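## Task

Finish with the Sunday lid of the pill organiser standing upright or tipped further back, every other lid closed and latched, and the organiser resting flat on its base on the table. It must stay that way by itself, not because the robot is holding it. Release everything and move the grippers away at the end.

## Robot and tools

Robot: two arms, left_arm and right_arm, each with a two-finger gripper, working over a table with a pill organiser on it. A loose object may occasionally get a short push from outside. Nothing may end up off the table, and the arms must not collide with or shove each other hard.

Frame: one scene frame for everything. Origin on the table top midway between the arms; +x points out across the table, +z up, and left_arm sits on the +y side. The arm names do not match left/right in any image. Gripper axes: fingers point along the gripper's +z, and they open and close along its y. The reported end_effector_position is the spot between the finger pads, roughly 1 cm short of the fingertips. Printed hand positions can be a little wrong, more so when an arm reaches far.

Row format (used by every moving call): 16 numbers in one flat list covering both arms, even if only one moves: left_arm x, y, z, qw, qx, qy, qz, opening, then right_arm x, y, z, qw, qx, qy, qz, opening. x, y, z are an absolute target position in metres in the scene frame; the quaternion is an absolute target orientation, w first, in the scene frame. Opening runs from -1 (closed) to +1 (fully open, 0.094 m); it is an absolute finger target, not a change. A row is refused if its target lies more than 0.6 m from that arm's last reported position along any of the gripper's axes. To hold an orientation steady, resend the same quaternion you chose, not the drifting one read back. To keep an arm still, resend its full last-reported pose and the opening it should keep.

Tools:
- execute_actions {"actions": [...], "pictures": bool}. An empty list just reports the state. One action {"rows": [[16 numbers], ...], "steps": n} plays up to 15 control steps of 1/30 s (default 15), one row per step, reusing the last row if rows run out. A wait {"steps": n} (up to 300) sends nothing and returns n steps after the previous result, with your reply time counted inside. A refused call sends nothing.
- move {"target": [16 numbers], "speed": m/s}. Drives each gripper in a straight line toward its absolute pose; both arms finish together, lasting 0.5 to 10 s (cut off at 10 s). Speed 0.002 to 0.5, default 0.25; rotation capped at twice that in rad/s. Grippers turn the short way. Opening is applied at the start. Paths ignore obstacles and the other arm; grippers lag, wander and can overshoot the speed, especially with a nearly straight arm. Faster contact and targets set deeper past a surface press harder.
- wait {"seconds": 0 to 10}: lets time pass, sending nothing.
- zoom_image {"camera": "cam_high" | "cam_left_wrist" | "cam_right_wrist", "region": [x0, y0, x1, y1]}: pixel box (top-left origin, at most 504 by 504) of the latest image, shown closer.
Replying without any tool call ends everything.

Cameras: cam_high, cam_left_wrist, cam_right_wrist, each 504x504, in that order in results.

Controller behaviour: each step the commanded pose is limited to 70 mm and 16 degrees from the measured pose, then solved by damped inverse kinematics, favouring position over orientation. Joint friction can leave a gripper up to about 31 mm short, and tiny commands may do nothing. After an action, an arm only continues to its last clipped pose, so long reaches need several calls; check the result and send the remainder. Fingers keep moving after commands stop. Joint ranges (rad): waist -2.618 to 3.054, shoulder 0 to 3.142, elbow 0 to 3.142, wrist pitch -1.571 to 1.571, wrist yaw -1.571 to 1.571, wrist roll -2.094 to 2.094.

Result lines: a state line gives each arm's gripper position and quaternion. grip_measured is the finger opening on the command scale (last Joint positions entry is metres); each gripper may read up to about 1 mm off. To grip, command about 0.03 below grip_measured; smaller gaps grip more gently. Pads push about 50 to 62 N, less on thin parts, with a brief spike on first contact. "pose unreachable" means the clearance check altered or blocked that arm's command; HELD marks steps not sent. "Hand target" shows where the controller is heading now. A move adds a "move:" line with its ending (done, off_target, moving, held, fault), limits that acted (paced = pose clipped; held = some steps blocked, after which the arm may lunge fast), and each gripper's distance to its pose. If only one arm is named, the other finished fine.

Motor heat: holding loads warms motors. MOTOR HOT appears at 75 °C; at 90 °C that arm halts 10 s (then that threshold is off for 5 min); at 100 °C the arm goes limp and falls until cool. These show as OVER-TEMPERATURE FAULT lines. Avoid long holds and faults.

Avoid: dropping or flinging the organiser, fast or deep presses onto it, knocking it over or off the table, arm-to-arm contact. Leave lids resting on their own, open the grippers and retract before finishing.

Each tool is called after "Request:" by a JSON object that holds its "api" and its "payload", one argument or row to a line.

## Session

Request:
{"api": "execute_actions", "payload": {
  "actions": []
}}

Scene clock: 0.00 s of 4800.00 s.
left_arm: end_effector_position=(+0.3279, +0.1314, +0.1237) grip_measured=+1.000 end_effector_quat_wxyz=(+0.344, +0.689, +0.586, +0.252) | right_arm: end_effector_position=(+0.1252, -0.6666, +0.1351) grip_measured=+1.000 end_effector_quat_wxyz=(-0.202, +0.015, +0.949, -0.242)
Joint positions: left_arm=[-0.455  1.193  0.644 -0.175 -0.277  1.261  0.094] | right_arm=[-0.92   1.53   1.162 -0.998  0.612 -1.026  0.094]
Joint velocities: left_arm=[-0.017 -0.007  0.002 -0.051  0.037 -0.066  0.   ] | right_arm=[-0.012 -0.022  0.002  0.007 -0.066 -0.051  0.   ]
Hand target (left_arm): +0.328, +0.131, +0.124; +0.344, +0.689, +0.586, +0.252
Hand target (right_arm): +0.125, -0.667, +0.135; -0.202, +0.015, +0.949, -0.242

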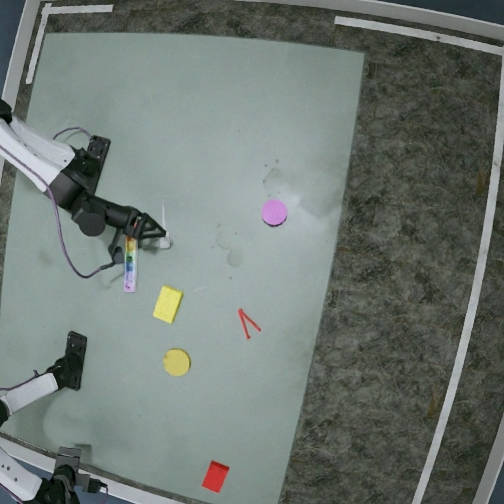

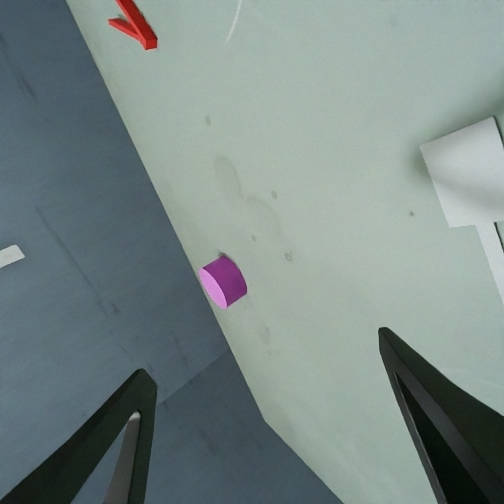

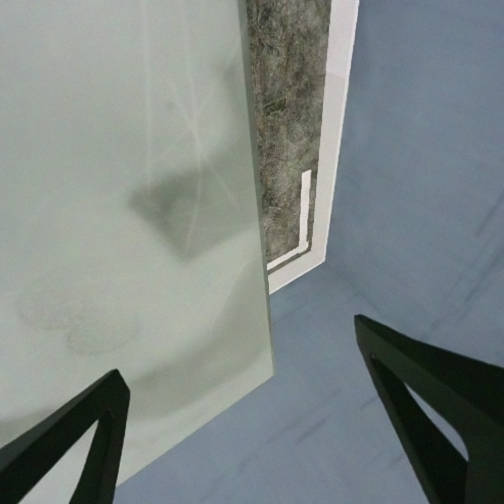

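Request:
{"api": "zoom_image", "payload": {
  "camera": "cam_high",
  "region": [70, 180, 210, 320]
}}

Request:
{"api": "move", "payload": {
  "target": [0.25, 0.3, 0.25, 0, 0.707, 0.707, 0, 1, 0.1252, -0.6666, 0.1351, -0.202, 0.015, 0.949, -0.242, 1]
}}

Region (70, 180, 210, 320) of cam_high's 504x504 image, scaled by 3.600, with more detail than that image has.

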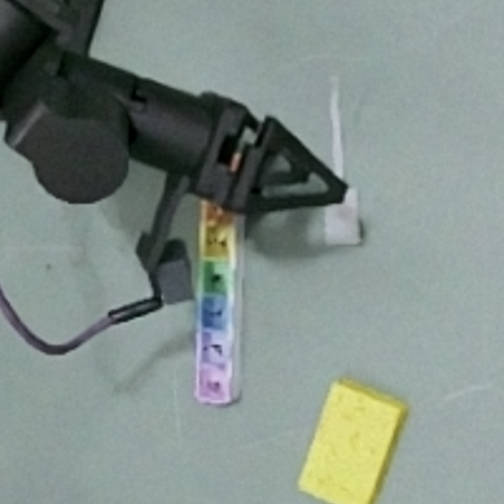

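Scene clock: 8.77 s of 4800.00 s.
left_arm: end_effector_position=(+0.2530, +0.2929, +0.2467) grip_measured=+1.000 end_effector_quat_wxyz=(+0.091, +0.699, +0.704, +0.082) | right_arm: end_effector_position=(+0.1252, -0.6666, +0.1351) grip_measured=+1.000 end_effector_quat_wxyz=(-0.202, +0.015, +0.949, -0.242)
Joint positions: left_arm=[ 0.194  1.308  1.549 -1.566  0.025  1.614  0.094] | right_arm=[-0.92   1.53   1.162 -0.998  0.612 -1.026  0.094]
Joint velocities: left_arm=[-0.007 -0.002 -0.022 -0.022 -0.051  0.066  0.   ] | right_arm=[-0.002 -0.032 -0.012 -0.007 -0.037 -0.037  0.   ]
Hand target (left_arm): +0.247, +0.296, +0.252; +0.090, +0.699, +0.704, +0.086
Hand target (right_arm): +0.125, -0.667, +0.135; -0.202, +0.015, +0.949, -0.242
Off the commanded pose (left_arm): 0.008 m, 14 deg.
Off the commanded pose (right_arm): 0.000 m, 0 deg.
joint sent to its limit (left arm) — the command would take joint 4 (wrist pitch) past its lower limit, so that joint was sent only as far as its limit.
After step 90, 3.47 s passed at rest.
move: off_target (left_arm)

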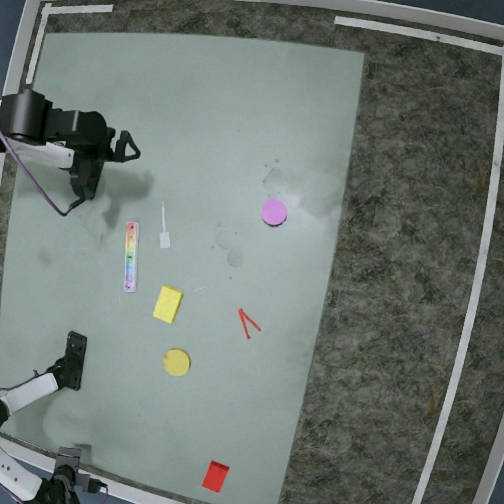

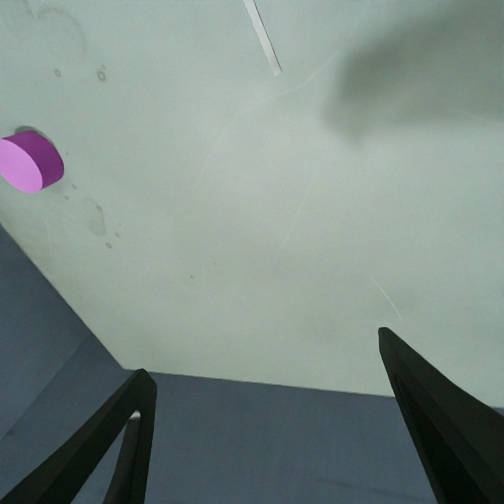

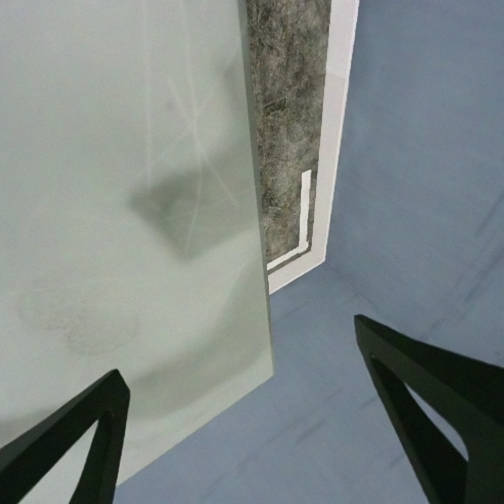

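Request:
{"api": "zoom_image", "payload": {
  "camera": "cam_high",
  "region": [90, 210, 180, 300]
}}

Region (90, 210, 180, 300) of cam_high's 504x504 image, scaled by 5.600, with more detail than that image has.

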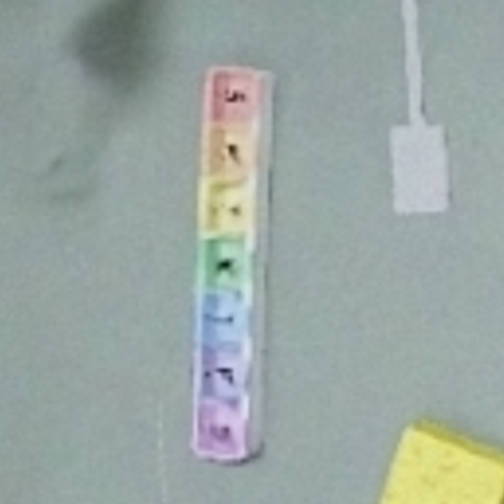

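Request:
{"api": "move", "payload": {
  "target": [0.21, 0.16, 0.2, 0, 0.707, 0.707, 0, 1, 0.1252, -0.6666, 0.1351, -0.202, 0.015, 0.949, -0.242, 1]
}}

Scene clock: 26.73 s of 4800.00 s.
left_arm: end_effector_position=(+0.2174, +0.1635, +0.2106) grip_measured=+1.000 end_effector_quat_wxyz=(+0.044, +0.706, +0.706, +0.017) | right_arm: end_effector_position=(+0.1252, -0.6666, +0.1351) grip_measured=+1.000 end_effector_quat_wxyz=(-0.202, +0.015, +0.949, -0.242)
Joint positions: left_arm=[-0.416  1.387  1.479 -1.57  -0.013  1.015  0.094] | right_arm=[-0.92   1.53   1.162 -0.998  0.612 -1.026  0.094]
Joint velocities: left_arm=[ 0.007  0.012 -0.007 -0.037 -0.007 -0.037  0.   ] | right_arm=[-0.012 -0.007 -0.007 -0.037  0.022 -0.022  0.   ]
Hand target (left_arm): +0.211, +0.164, +0.201; +0.017, +0.706, +0.708, +0.007
Hand target (right_arm): +0.125, -0.667, +0.135; -0.202, +0.015, +0.949, -0.242
Off the commanded pose (left_arm): 0.013 m, 5 deg.
Off the commanded pose (right_arm): 0.000 m, 0 deg.
joint sent to its limit (left arm) — the command would take joint 4 (wrist pitch) past its lower limit, so that joint was sent only as far as its limit.
After step 90, 13.70 s passed at rest.
move: off_target (left_arm)

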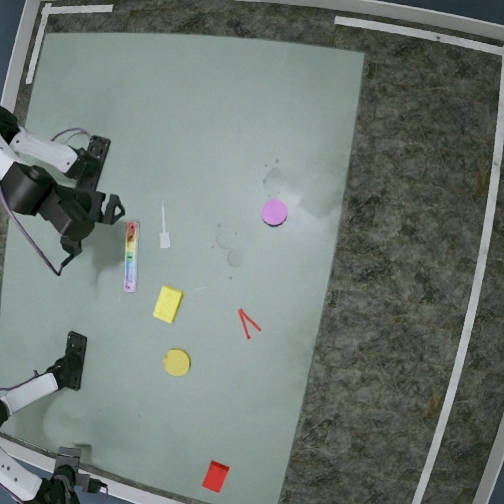

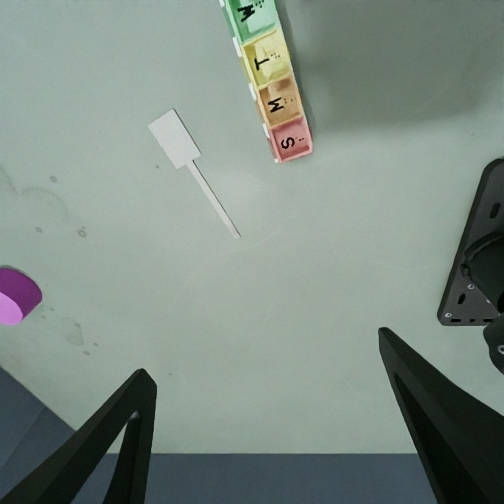

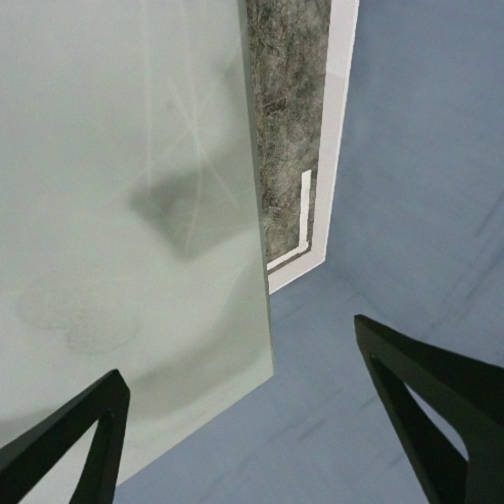

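Request:
{"api": "zoom_image", "payload": {
  "camera": "cam_left_wrist",
  "region": [200, 0, 370, 170]
}}

Region (200, 0, 370, 170) of cam_left_wrist's 504x504 image, scaled by 2.965, with more detail than that image has.

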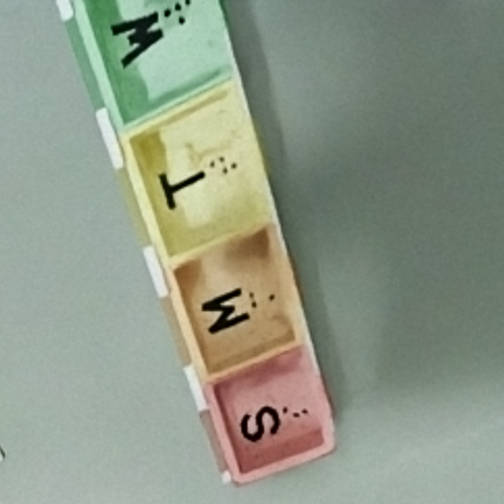

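Request:
{"api": "move", "payload": {
  "target": [0.14, 0.16, 0.12, 0.37, 0.239, 0.892, -0.099, 1, 0.1252, -0.6666, 0.1351, -0.202, 0.015, 0.949, -0.242, 1]
}}

Scene clock: 60.17 s of 4800.00 s.
left_arm: end_effector_position=(+0.1459, +0.1562, +0.1267) grip_measured=+1.000 end_effector_quat_wxyz=(+0.381, +0.238, +0.887, -0.109) | right_arm: end_effector_position=(+0.1252, -0.6666, +0.1351) grip_measured=+1.000 end_effector_quat_wxyz=(-0.202, +0.015, +0.949, -0.242)
Joint positions: left_arm=[-1.122  0.439  0.509 -0.969 -0.501 -0.56   0.094] | right_arm=[-0.92   1.53   1.162 -0.998  0.612 -1.026  0.094]
Joint velocities: left_arm=[-0.022  0.002 -0.012 -0.051 -0.007  0.007  0.   ] | right_arm=[-0.017 -0.012 -0.002 -0.037  0.037 -0.007  0.   ]
Hand target (left_arm): +0.144, +0.161, +0.116; +0.371, +0.244, +0.891, -0.091
Hand target (right_arm): +0.125, -0.667, +0.135; -0.202, +0.015, +0.949, -0.242
Off the commanded pose (left_arm): 0.010 m, 2 deg.
Off the commanded pose (right_arm): 0.000 m, 0 deg.
After step 90, 27.07 s passed at rest.
move: done

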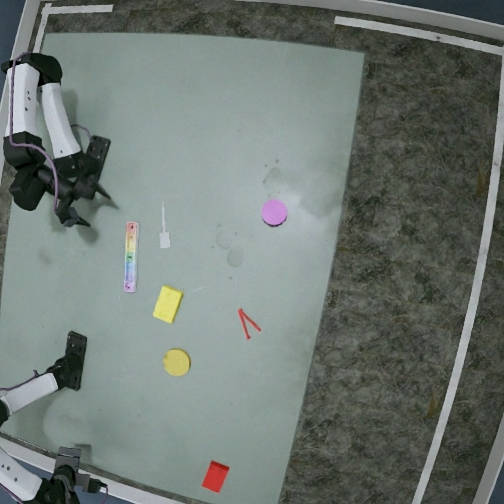

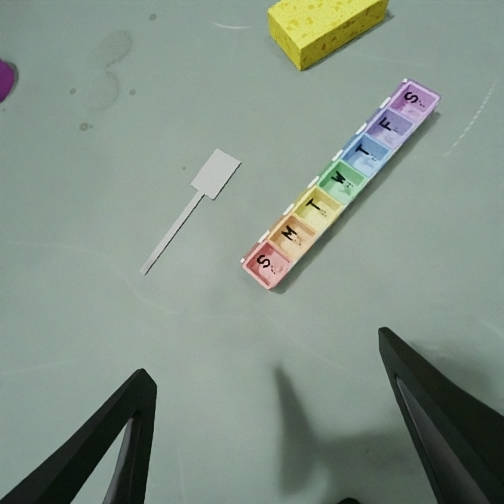

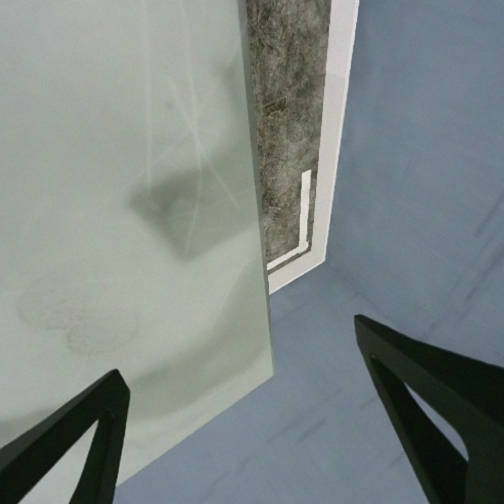

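Request:
{"api": "zoom_image", "payload": {
  "camera": "cam_left_wrist",
  "region": [230, 60, 460, 300]
}}

Request:
{"api": "zoom_image", "payload": {
  "camera": "cam_high",
  "region": [50, 160, 170, 280]
}}

Region (230, 60, 460, 300) of cam_left_wrist's 504x504 image, scaled by 2.100, with more detail than that image has; it fills the left 483 columns of this view, and the rest is white.

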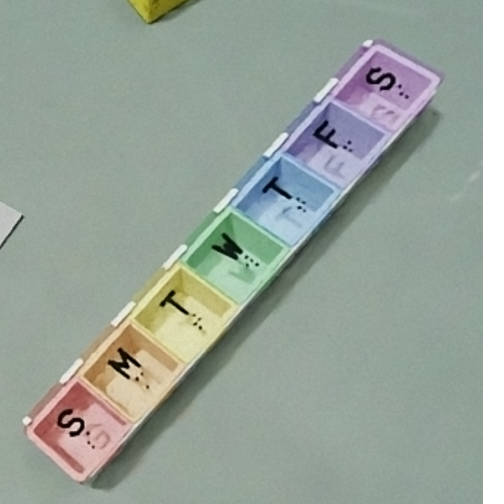

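Region (50, 160, 170, 280) of cam_high's 504x504 image, scaled by 4.200, with more detail than that image has.

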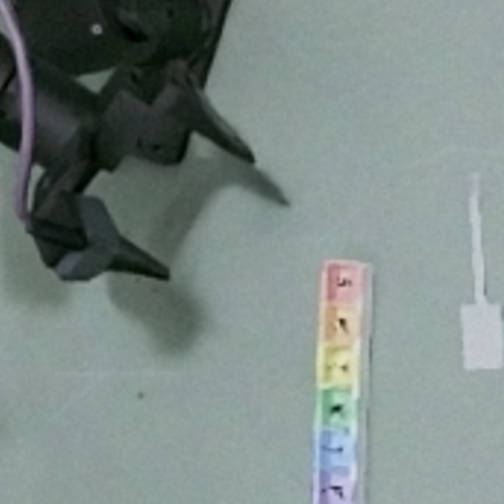

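Request:
{"api": "move", "payload": {
  "target": [0.13, 0.09, 0.07, 0.532, 0.110, 0.836, -0.07, 1, 0.1252, -0.6666, 0.1351, -0.202, 0.015, 0.949, -0.242, 1]
}}

Scene clock: 80.30 s of 4800.00 s.
left_arm: end_effector_position=(+0.1357, +0.0983, +0.0721) grip_measured=+1.000 end_effector_quat_wxyz=(+0.532, +0.110, +0.837, -0.061) | right_arm: end_effector_position=(+0.1252, -0.6666, +0.1351) grip_measured=+1.000 end_effector_quat_wxyz=(-0.202, +0.015, +0.949, -0.242)
Joint positions: left_arm=[-1.652  1.279  0.416 -0.66  -1.13  -1.5    0.094] | right_arm=[-0.92   1.53   1.162 -0.998  0.612 -1.026  0.094]
Joint velocities: left_arm=[-0.002 -0.012 -0.012  0.022  0.007 -0.022  0.   ] | right_arm=[ 0.017  0.012  0.007 -0.037 -0.022  0.022  0.   ]
Hand target (left_arm): +0.134, +0.092, +0.073; +0.534, +0.109, +0.836, -0.065
Hand target (right_arm): +0.125, -0.667, +0.135; -0.202, +0.015, +0.949, -0.242
Off the commanded pose (left_arm): 0.010 m, 1 deg.
Off the commanded pose (right_arm): 0.000 m, 0 deg.
After step 90, 15.50 s passed at rest.
move: done

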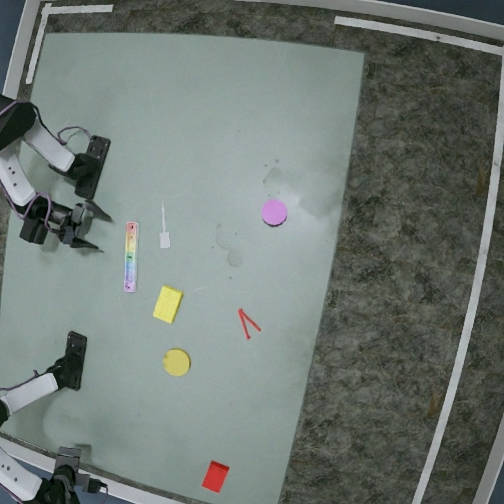

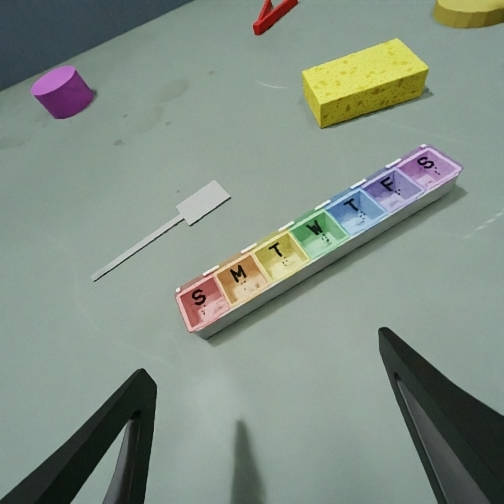

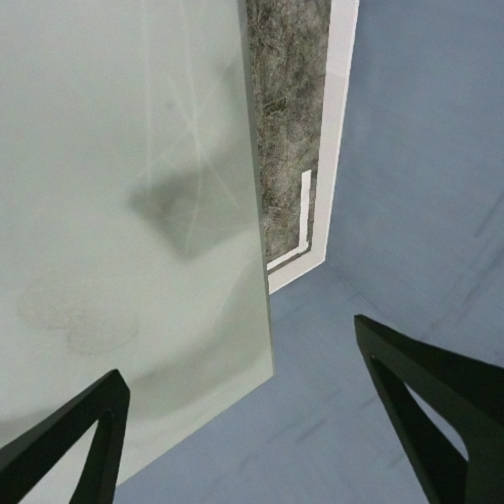

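Request:
{"api": "zoom_image", "payload": {
  "camera": "cam_left_wrist",
  "region": [160, 200, 340, 350]
}}

Request:
{"api": "zoom_image", "payload": {
  "camera": "cam_left_wrist",
  "region": [300, 130, 480, 280]
}}

Region (160, 200, 340, 350) of cam_left_wrist's 504x504 image, scaled by 2.800, with more detail than that image has.

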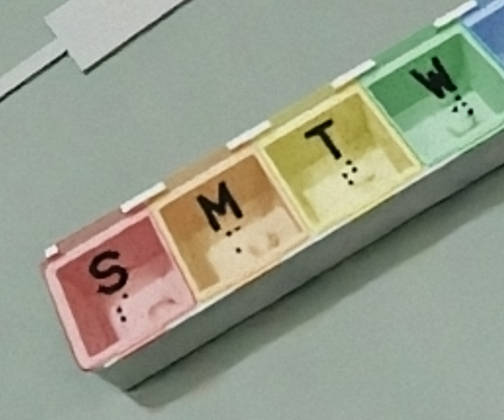

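Region (300, 130, 480, 280) of cam_left_wrist's 504x504 image, scaled by 2.800, with more detail than that image has.

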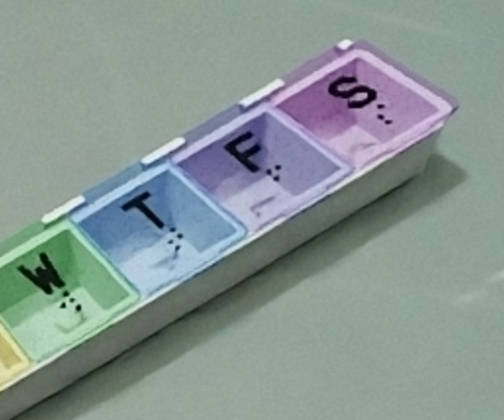

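Request:
{"api": "move", "payload": {
  "target": [0.11, 0.17, 0.10, 0.532, 0.110, 0.836, -0.07, -1, 0.229, -0.05, 0.13, 0.183, -0.683, 0.683, 0.183, 1]
}}

Scene clock: 111.13 s of 4800.00 s.
left_arm: end_effector_position=(+0.1187, +0.1551, +0.0944) grip_measured=-0.995 end_effector_quat_wxyz=(+0.532, +0.120, +0.836, -0.065) | right_arm: end_effector_position=(+0.2351, -0.0512, +0.1237) grip_measured=+1.000 end_effector_quat_wxyz=(-0.192, +0.670, -0.689, -0.198)
Joint positions: left_arm=[-1.94   1.162  0.416 -1.3   -1.07  -2.08   0.   ] | right_arm=[ 0.916  1.531  1.128 -0.731 -0.36  -0.618  0.094]
Joint velocities: left_arm=[-0.007 -0.012 -0.012  0.037 -0.051  0.022  0.001] | right_arm=[ 0.037 -0.002 -0.012 -0.037 -0.066 -0.007  0.   ]
Hand target (left_arm): +0.119, +0.155, +0.094; +0.532, +0.120, +0.836, -0.065
Hand target (right_arm): +0.238, -0.041, +0.131; -0.209, +0.676, -0.677, -0.204
Off the commanded pose (left_arm): 0.018 m, 1 deg.
Off the commanded pose (right_arm): 0.009 m, 3 deg.
After step 90, 23.33 s passed at rest.
move: held (left_arm), off_target (right_arm); limits=held; held on 34 of 135 steps (left_arm), including the last (left_arm)
pose unreachable (left arm): on one or more control steps of this call this arm could not follow its commanded pose, so it was not sent that pose on those steps. On the call's last step it was still not sent that pose. It may still have moved: this result reports where it is.
cause: the commanded pose would bring two parts of the arm too close to each other (its shoulder (the part past joint 1) and its gripper housing, with joints 2 (shoulder) to 6 (wrist roll) between them).

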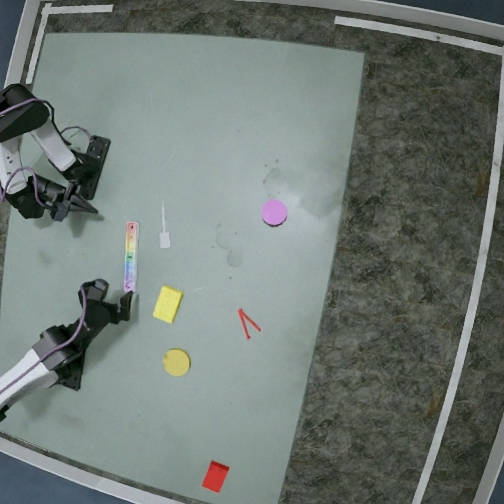

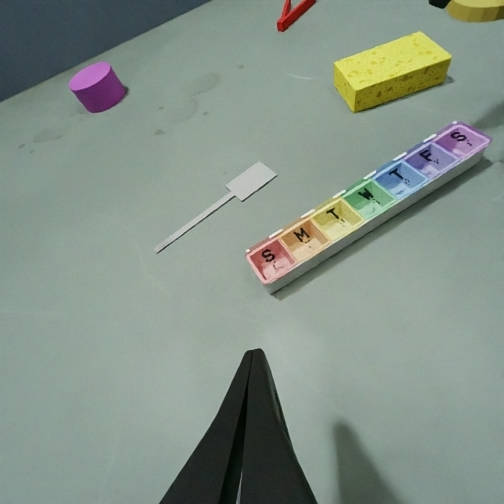

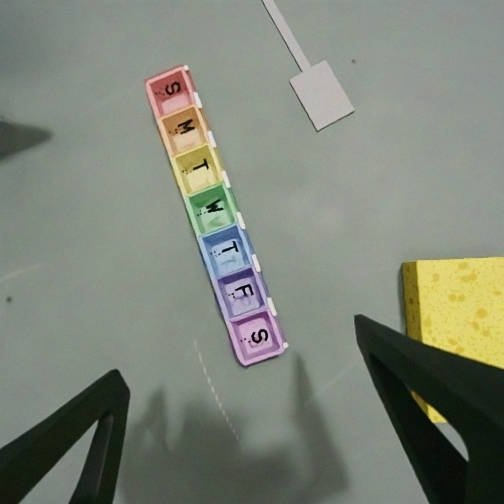

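Request:
{"api": "move", "payload": {
  "target": [0.236, -0.02, 0.07, 0.532, 0.110, 0.836, -0.07, -1, 0.236, -0.025, 0.075, 0.183, -0.683, 0.683, 0.183, 1]
}}

Scene clock: 118.87 s of 4800.00 s.
left_arm: end_effector_position=(+0.2332, -0.0006, +0.0731) grip_measured=-0.995 end_effector_quat_wxyz=(+0.537, +0.098, +0.837, -0.040) | right_arm: end_effector_position=(+0.2398, -0.0416, +0.0711) grip_measured=+1.000 end_effector_quat_wxyz=(-0.162, +0.682, -0.694, -0.162)
Joint positions: left_arm=[-1.193  1.622  0.606  0.176 -0.971 -0.703  0.   ] | right_arm=[ 0.959  1.667  1.094 -0.627 -0.282 -0.614  0.094]
Joint velocities: left_arm=[ 0.012 -0.017 -0.022  0.095  0.037  0.022 -0.   ] | right_arm=[-0.007 -0.007 -0.002  0.037 -0.007 -0.022  0.   ]
Hand target (left_arm): +0.232, -0.020, +0.070; +0.528, +0.113, +0.839, -0.075
Hand target (right_arm): +0.236, -0.025, +0.076; -0.182, +0.683, -0.683, -0.184
Off the commanded pose (left_arm): 0.020 m, 4 deg.
Off the commanded pose (right_arm): 0.017 m, 4 deg.
After step 90, 2.97 s passed at rest.
move: off_target (left_arm, right_arm)

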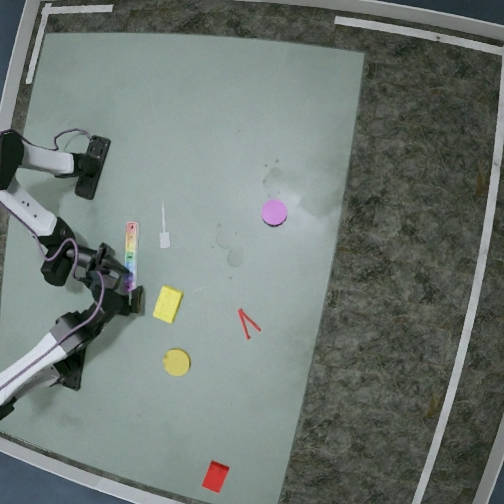

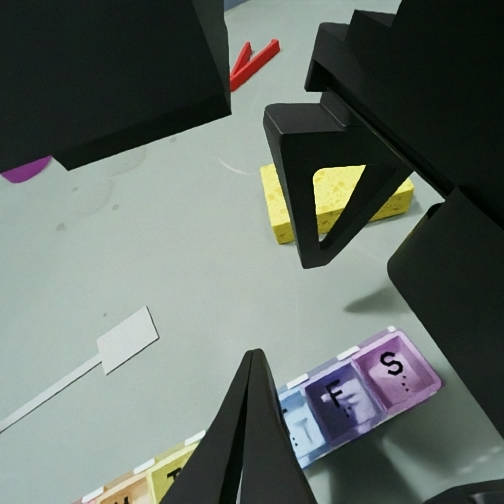

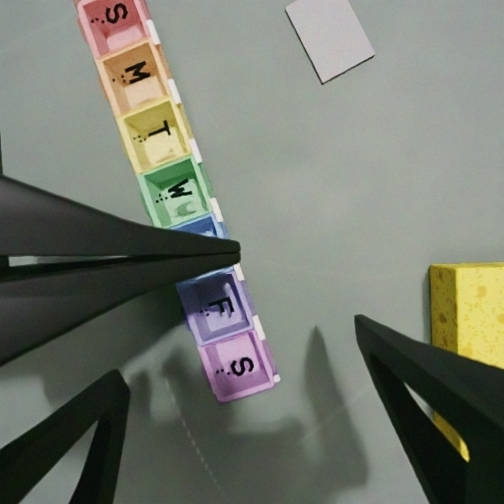

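Request:
{"api": "move", "payload": {
  "target": [0.13, 0.12, 0.09, 0.532, 0.110, 0.836, -0.07, -1, 0.2398, -0.0416, 0.0711, -0.162, 0.682, -0.694, -0.162, 1],
  "speed": 0.1
}}

Scene clock: 128.97 s of 4800.00 s.
left_arm: end_effector_position=(+0.1337, +0.1227, +0.0886) grip_measured=-0.995 end_effector_quat_wxyz=(+0.533, +0.102, +0.837, -0.072) | right_arm: end_effector_position=(+0.2402, -0.0427, +0.0708) grip_measured=+1.000 end_effector_quat_wxyz=(-0.161, +0.681, -0.696, -0.161)
Joint positions: left_arm=[-1.712  1.135  0.409 -0.9   -1.135 -1.646  0.   ] | right_arm=[ 0.956  1.667  1.094 -0.63  -0.281 -0.614  0.094]
Joint velocities: left_arm=[-0.007  0.002 -0.002  0.007 -0.066 -0.022 -0.   ] | right_arm=[ 0.002  0.002  0.002  0.007  0.007 -0.022  0.   ]
Hand target (left_arm): +0.132, +0.121, +0.090; +0.535, +0.109, +0.835, -0.066
Hand target (right_arm): +0.240, -0.042, +0.071; -0.162, +0.682, -0.694, -0.162
Off the commanded pose (left_arm): 0.005 m, 1 deg.
Off the commanded pose (right_arm): 0.001 m, 0 deg.
After step 90, 4.57 s passed at rest.
move: done

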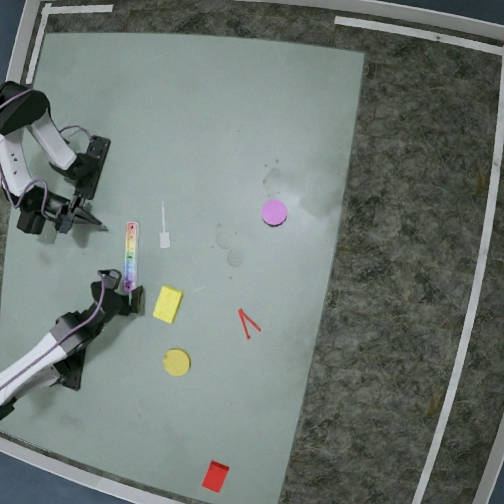

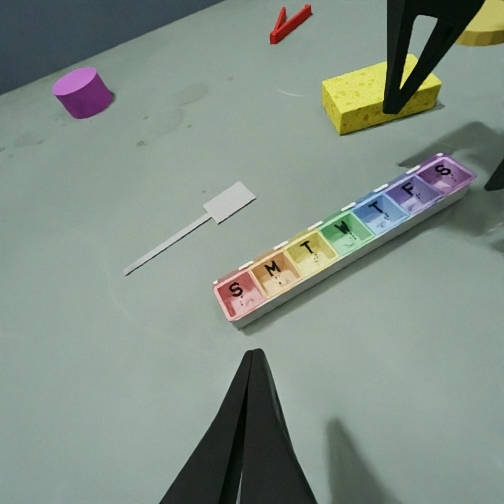

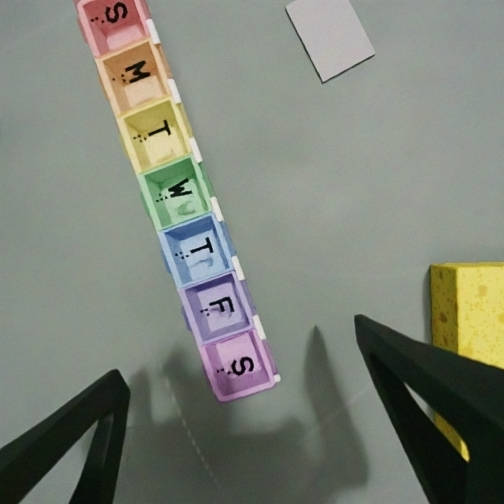

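Request:
{"api": "move", "payload": {
  "target": [0.13, 0.12, 0.09, 0.532, 0.110, 0.836, -0.07, -1, 0.236, -0.005, 0.035, 0.183, -0.683, 0.683, 0.183, 0.5],
  "speed": 0.08
}}

Scene clock: 135.77 s of 4800.00 s.
left_arm: end_effector_position=(+0.1326, +0.1225, +0.0887) grip_measured=-0.995 end_effector_quat_wxyz=(+0.533, +0.103, +0.837, -0.074) | right_arm: end_effector_position=(+0.2411, -0.0060, +0.0401) grip_measured=+0.501 end_effector_quat_wxyz=(-0.185, +0.683, -0.684, -0.178)
Joint positions: left_arm=[-1.72   1.135  0.409 -0.905 -1.135 -1.653  0.   ] | right_arm=[ 1.009  1.786  1.073 -0.421 -0.291 -0.568  0.071]
Joint velocities: left_arm=[ 0.012 -0.007  0.017  0.007 -0.007 -0.007 -0.   ] | right_arm=[-0.022 -0.007  0.002 -0.007  0.037  0.007 -0.001]
Hand target (left_arm): +0.130, +0.120, +0.090; +0.532, +0.110, +0.836, -0.070
Hand target (right_arm): +0.236, -0.004, +0.036; -0.183, +0.683, -0.683, -0.185
Off the commanded pose (left_arm): 0.004 m, 1 deg.
Off the commanded pose (right_arm): 0.007 m, 1 deg.
After step 90, 2.60 s passed at rest.
move: done

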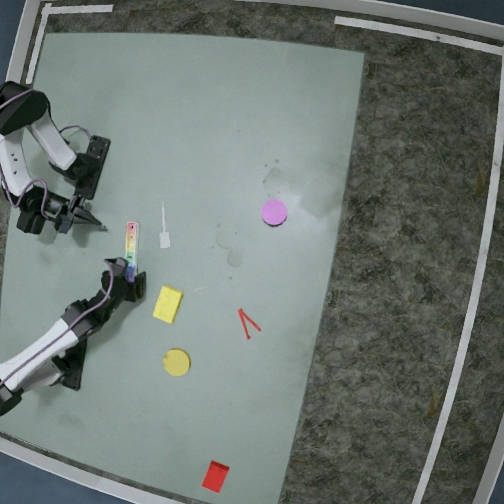

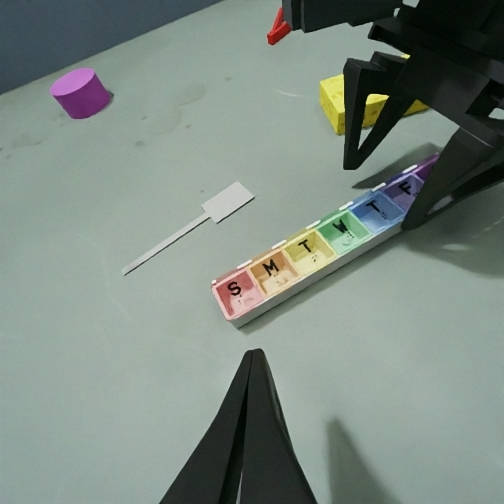

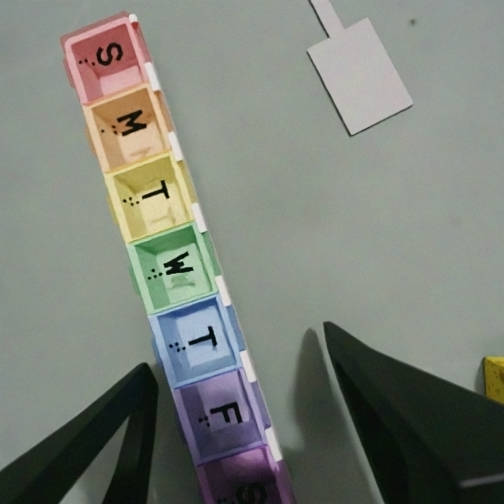

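Request:
{"api": "move", "payload": {
  "target": [0.13, 0.12, 0.09, 0.532, 0.110, 0.836, -0.07, -1, 0.222, 0.0, 0.035, 0.183, -0.683, 0.683, 0.183, 0.5],
  "speed": 0.05
}}

Scene clock: 148.67 s of 4800.00 s.
left_arm: end_effector_position=(+0.1327, +0.1226, +0.0887) grip_measured=-0.995 end_effector_quat_wxyz=(+0.533, +0.103, +0.837, -0.074) | right_arm: end_effector_position=(+0.2227, -0.0009, +0.0339) grip_measured=+0.501 end_effector_quat_wxyz=(-0.174, +0.685, -0.683, -0.185)
Joint positions: left_arm=[-1.72   1.135  0.409 -0.905 -1.135 -1.653  0.   ] | right_arm=[ 1.054  1.786  1.048 -0.402 -0.29  -0.529  0.071]
Joint velocities: left_arm=[-0.002 -0.002  0.017  0.051  0.022 -0.022  0.   ] | right_arm=[-0.002 -0.002 -0.012  0.095 -0.081  0.051 -0.   ]
Hand target (left_arm): +0.130, +0.120, +0.090; +0.532, +0.110, +0.836, -0.070
Hand target (right_arm): +0.222, +0.001, +0.035; -0.183, +0.683, -0.683, -0.184
Off the commanded pose (left_arm): 0.004 m, 1 deg.
Off the commanded pose (right_arm): 0.002 m, 1 deg.
After step 90, 9.17 s passed at rest.
move: done

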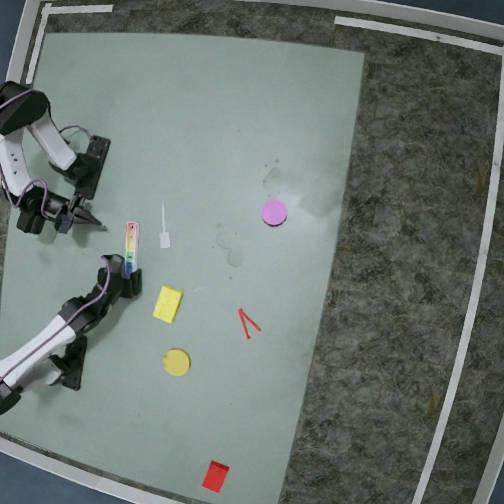

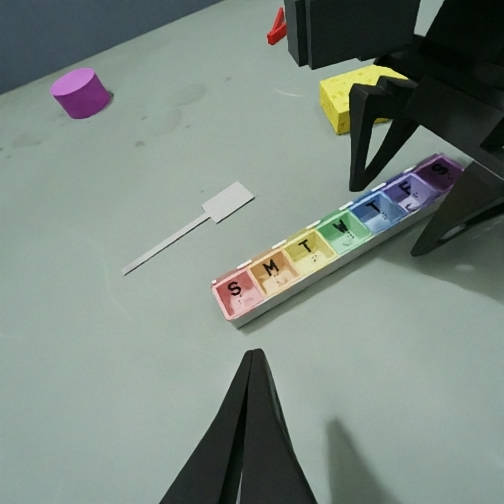

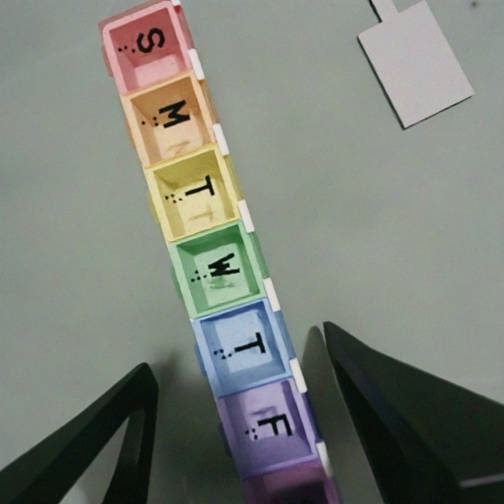

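Request:
{"api": "move", "payload": {
  "target": [0.13, 0.12, 0.09, 0.532, 0.110, 0.836, -0.07, -1, 0.228, 0.01, 0.017, 0.183, -0.683, 0.683, 0.183, 0.5],
  "speed": 0.03
}}

Scene clock: 155.13 s of 4800.00 s.
left_arm: end_effector_position=(+0.1327, +0.1226, +0.0887) grip_measured=-0.995 end_effector_quat_wxyz=(+0.533, +0.103, +0.837, -0.074) | right_arm: end_effector_position=(+0.2298, +0.0096, +0.0243) grip_measured=+0.501 end_effector_quat_wxyz=(-0.189, +0.683, -0.680, -0.188)
Joint positions: left_arm=[-1.72   1.135  0.409 -0.905 -1.135 -1.653  0.   ] | right_arm=[ 1.054  1.832  1.048 -0.325 -0.289 -0.526  0.071]
Joint velocities: left_arm=[-0.017 -0.002  0.007  0.037 -0.007 -0.007 -0.   ] | right_arm=[ 0.012  0.007  0.002 -0.081  0.007  0.081  0.   ]
Hand target (left_arm): +0.130, +0.120, +0.090; +0.532, +0.110, +0.836, -0.070
Hand target (right_arm): +0.228, +0.010, +0.017; -0.183, +0.683, -0.683, -0.183
Off the commanded pose (left_arm): 0.004 m, 1 deg.
Off the commanded pose (right_arm): 0.008 m, 1 deg.
After step 90, 2.47 s passed at rest.
move: done

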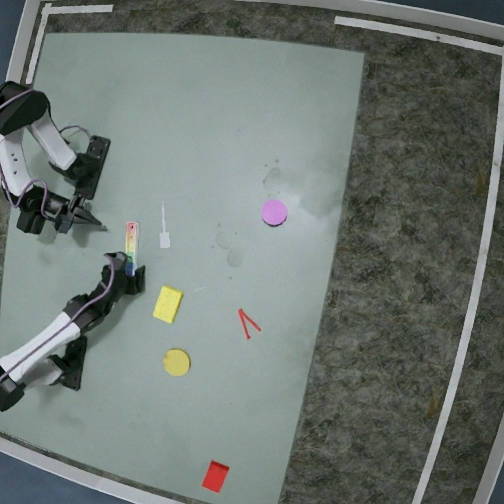

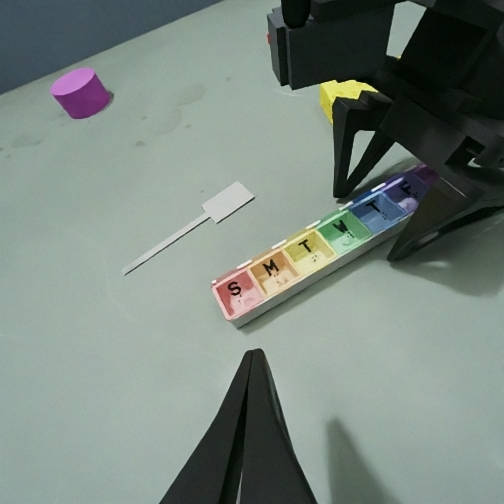

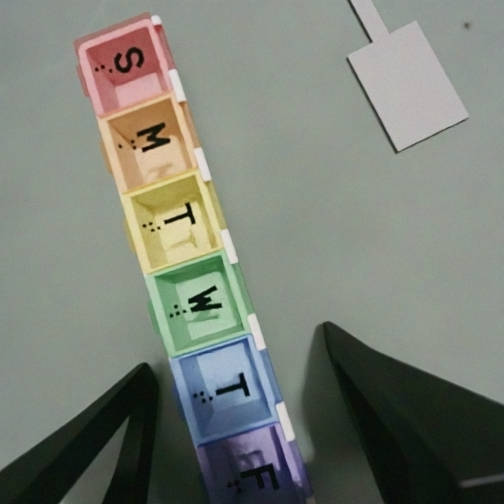

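Request:
{"api": "move", "payload": {
  "target": [0.13, 0.12, 0.09, 0.532, 0.110, 0.836, -0.07, -1, 0.224, 0.012, 0.008, 0.183, -0.683, 0.683, 0.183, 0.5],
  "speed": 0.02
}}

Scene clock: 160.23 s of 4800.00 s.
left_arm: end_effector_position=(+0.1327, +0.1226, +0.0887) grip_measured=-0.995 end_effector_quat_wxyz=(+0.533, +0.103, +0.837, -0.074) | right_arm: end_effector_position=(+0.2317, +0.0187, +0.0239) grip_measured=+0.501 end_effector_quat_wxyz=(-0.204, +0.683, -0.675, -0.190)
Joint positions: left_arm=[-1.72   1.135  0.409 -0.905 -1.135 -1.653  0.   ] | right_arm=[ 1.065  1.846  1.048 -0.277 -0.282 -0.518  0.071]
Joint velocities: left_arm=[ 0.017 -0.022 -0.002 -0.007  0.051  0.007 -0.001] | right_arm=[-0.017  0.007  0.007  0.037  0.007  0.051 -0.   ]
Hand target (left_arm): +0.130, +0.120, +0.090; +0.532, +0.110, +0.836, -0.070
Hand target (right_arm): +0.224, +0.012, +0.008; -0.183, +0.683, -0.683, -0.183
Off the commanded pose (left_arm): 0.004 m, 1 deg.
Off the commanded pose (right_arm): 0.019 m, 3 deg.
After step 90, 0.97 s passed at rest.
move: off_target (right_arm)

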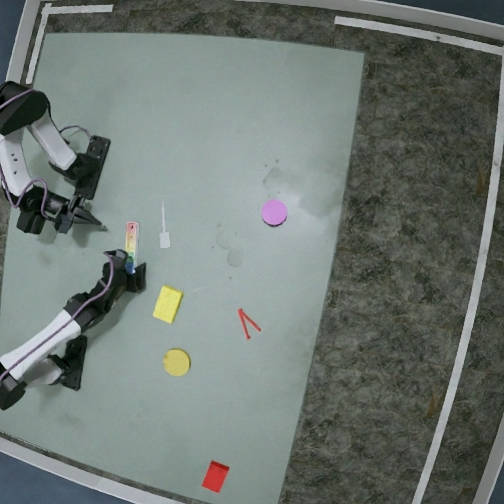

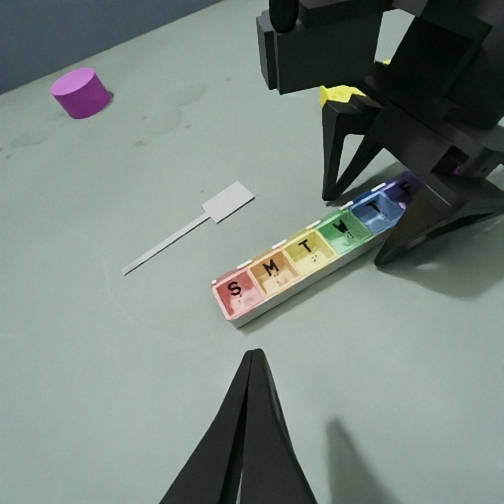

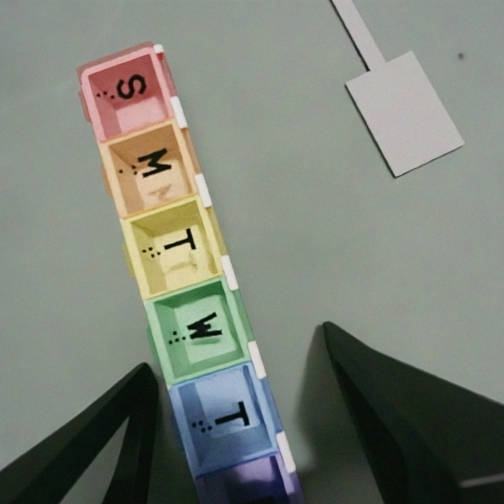

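Request:
{"api": "move", "payload": {
  "target": [0.13, 0.12, 0.09, 0.532, 0.110, 0.836, -0.07, -1, 0.2317, 0.0187, 0.024, -0.204, 0.683, -0.675, -0.190, -0.5],
  "speed": 0.02
}}

Scene clock: 166.90 s of 4800.00 s.
left_arm: end_effector_position=(+0.1327, +0.1226, +0.0887) grip_measured=-0.995 end_effector_quat_wxyz=(+0.533, +0.103, +0.837, -0.074) | right_arm: end_effector_position=(+0.2318, +0.0193, +0.0242) grip_measured=-0.327 end_effector_quat_wxyz=(-0.205, +0.683, -0.675, -0.191)
Joint positions: left_arm=[-1.72   1.135  0.409 -0.905 -1.135 -1.653  0.   ] | right_arm=[ 1.065  1.846  1.048 -0.274 -0.283 -0.517  0.032]
Joint velocities: left_arm=[-0.012  0.007 -0.002  0.081 -0.022 -0.007 -0.   ] | right_arm=[-0.002  0.002  0.002 -0.007  0.051 -0.037 -0.   ]
Hand target (left_arm): +0.130, +0.120, +0.090; +0.532, +0.110, +0.836, -0.070
Hand target (right_arm): +0.232, +0.019, +0.024; -0.204, +0.683, -0.675, -0.190
Off the commanded pose (left_arm): 0.004 m, 1 deg.
Off the commanded pose (right_arm): 0.001 m, 0 deg.
After step 90, 2.97 s passed at rest.
move: done

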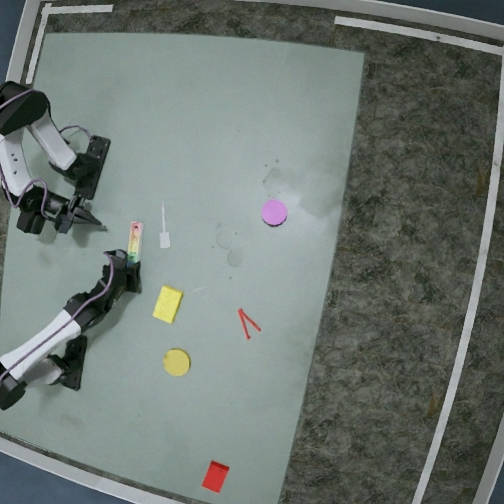

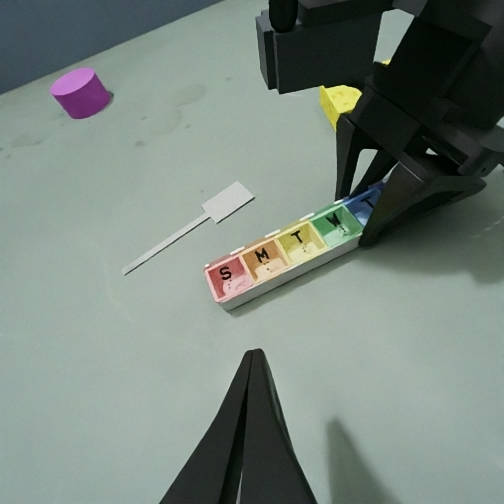

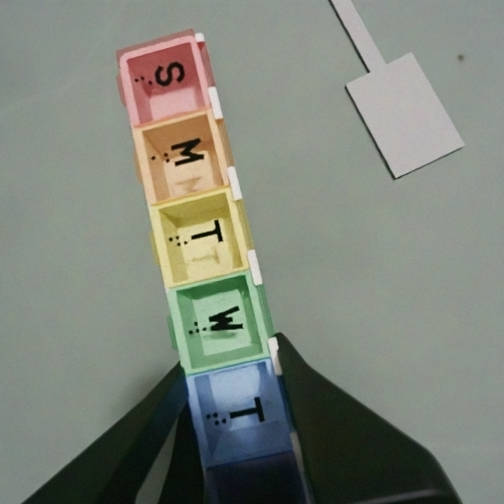

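Request:
{"api": "move", "payload": {
  "target": [0.185, 0.118, 0.045, 0.532, 0.110, 0.836, -0.07, -1, 0.2317, 0.0187, 0.024, -0.204, 0.683, -0.675, -0.190, -0.38],
  "speed": 0.1
}}

Scene clock: 180.77 s of 4800.00 s.
left_arm: end_effector_position=(+0.1826, +0.1116, +0.0475) grip_measured=-0.995 end_effector_quat_wxyz=(+0.533, +0.111, +0.835, -0.072) | right_arm: end_effector_position=(+0.2318, +0.0193, +0.0242) grip_measured=-0.327 end_effector_quat_wxyz=(-0.205, +0.683, -0.675, -0.191)
Joint positions: left_arm=[-1.325  1.108  0.119  0.083 -1.007 -0.825  0.   ] | right_arm=[ 1.065  1.846  1.048 -0.274 -0.283 -0.517  0.032]
Joint velocities: left_arm=[ 0.002  0.007  0.002 -0.037  0.022  0.022 -0.001] | right_arm=[-0.012 -0.022  0.012 -0.037  0.007 -0.095  0.001]
Hand target (left_arm): +0.183, +0.117, +0.044; +0.530, +0.112, +0.837, -0.073
Hand target (right_arm): +0.232, +0.019, +0.024; -0.204, +0.683, -0.675, -0.190
Off the commanded pose (left_arm): 0.007 m, 0 deg.
Off the commanded pose (right_arm): 0.001 m, 0 deg.
After step 90, 9.20 s passed at rest.
move: done

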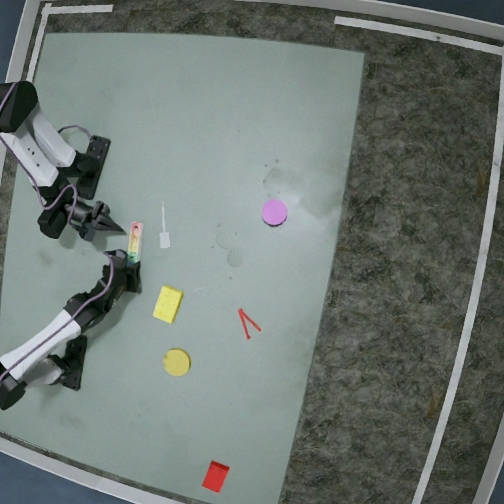

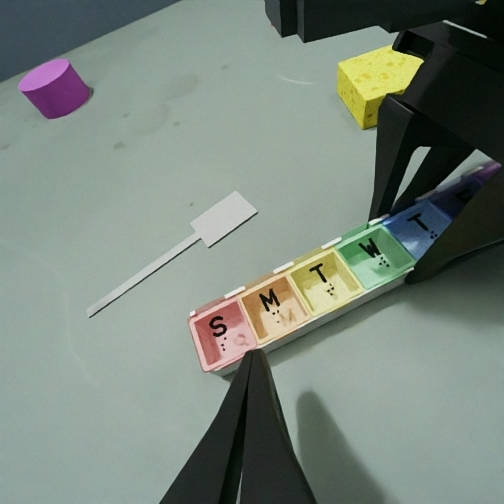

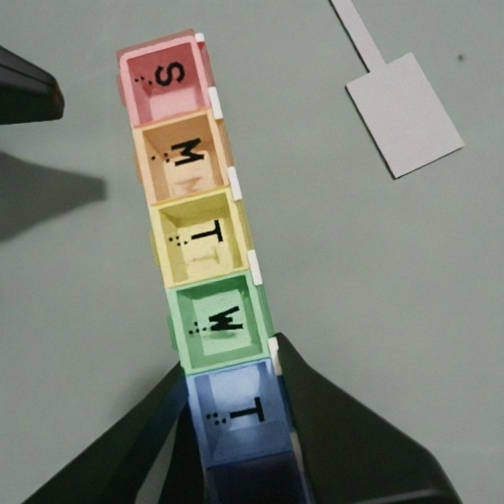

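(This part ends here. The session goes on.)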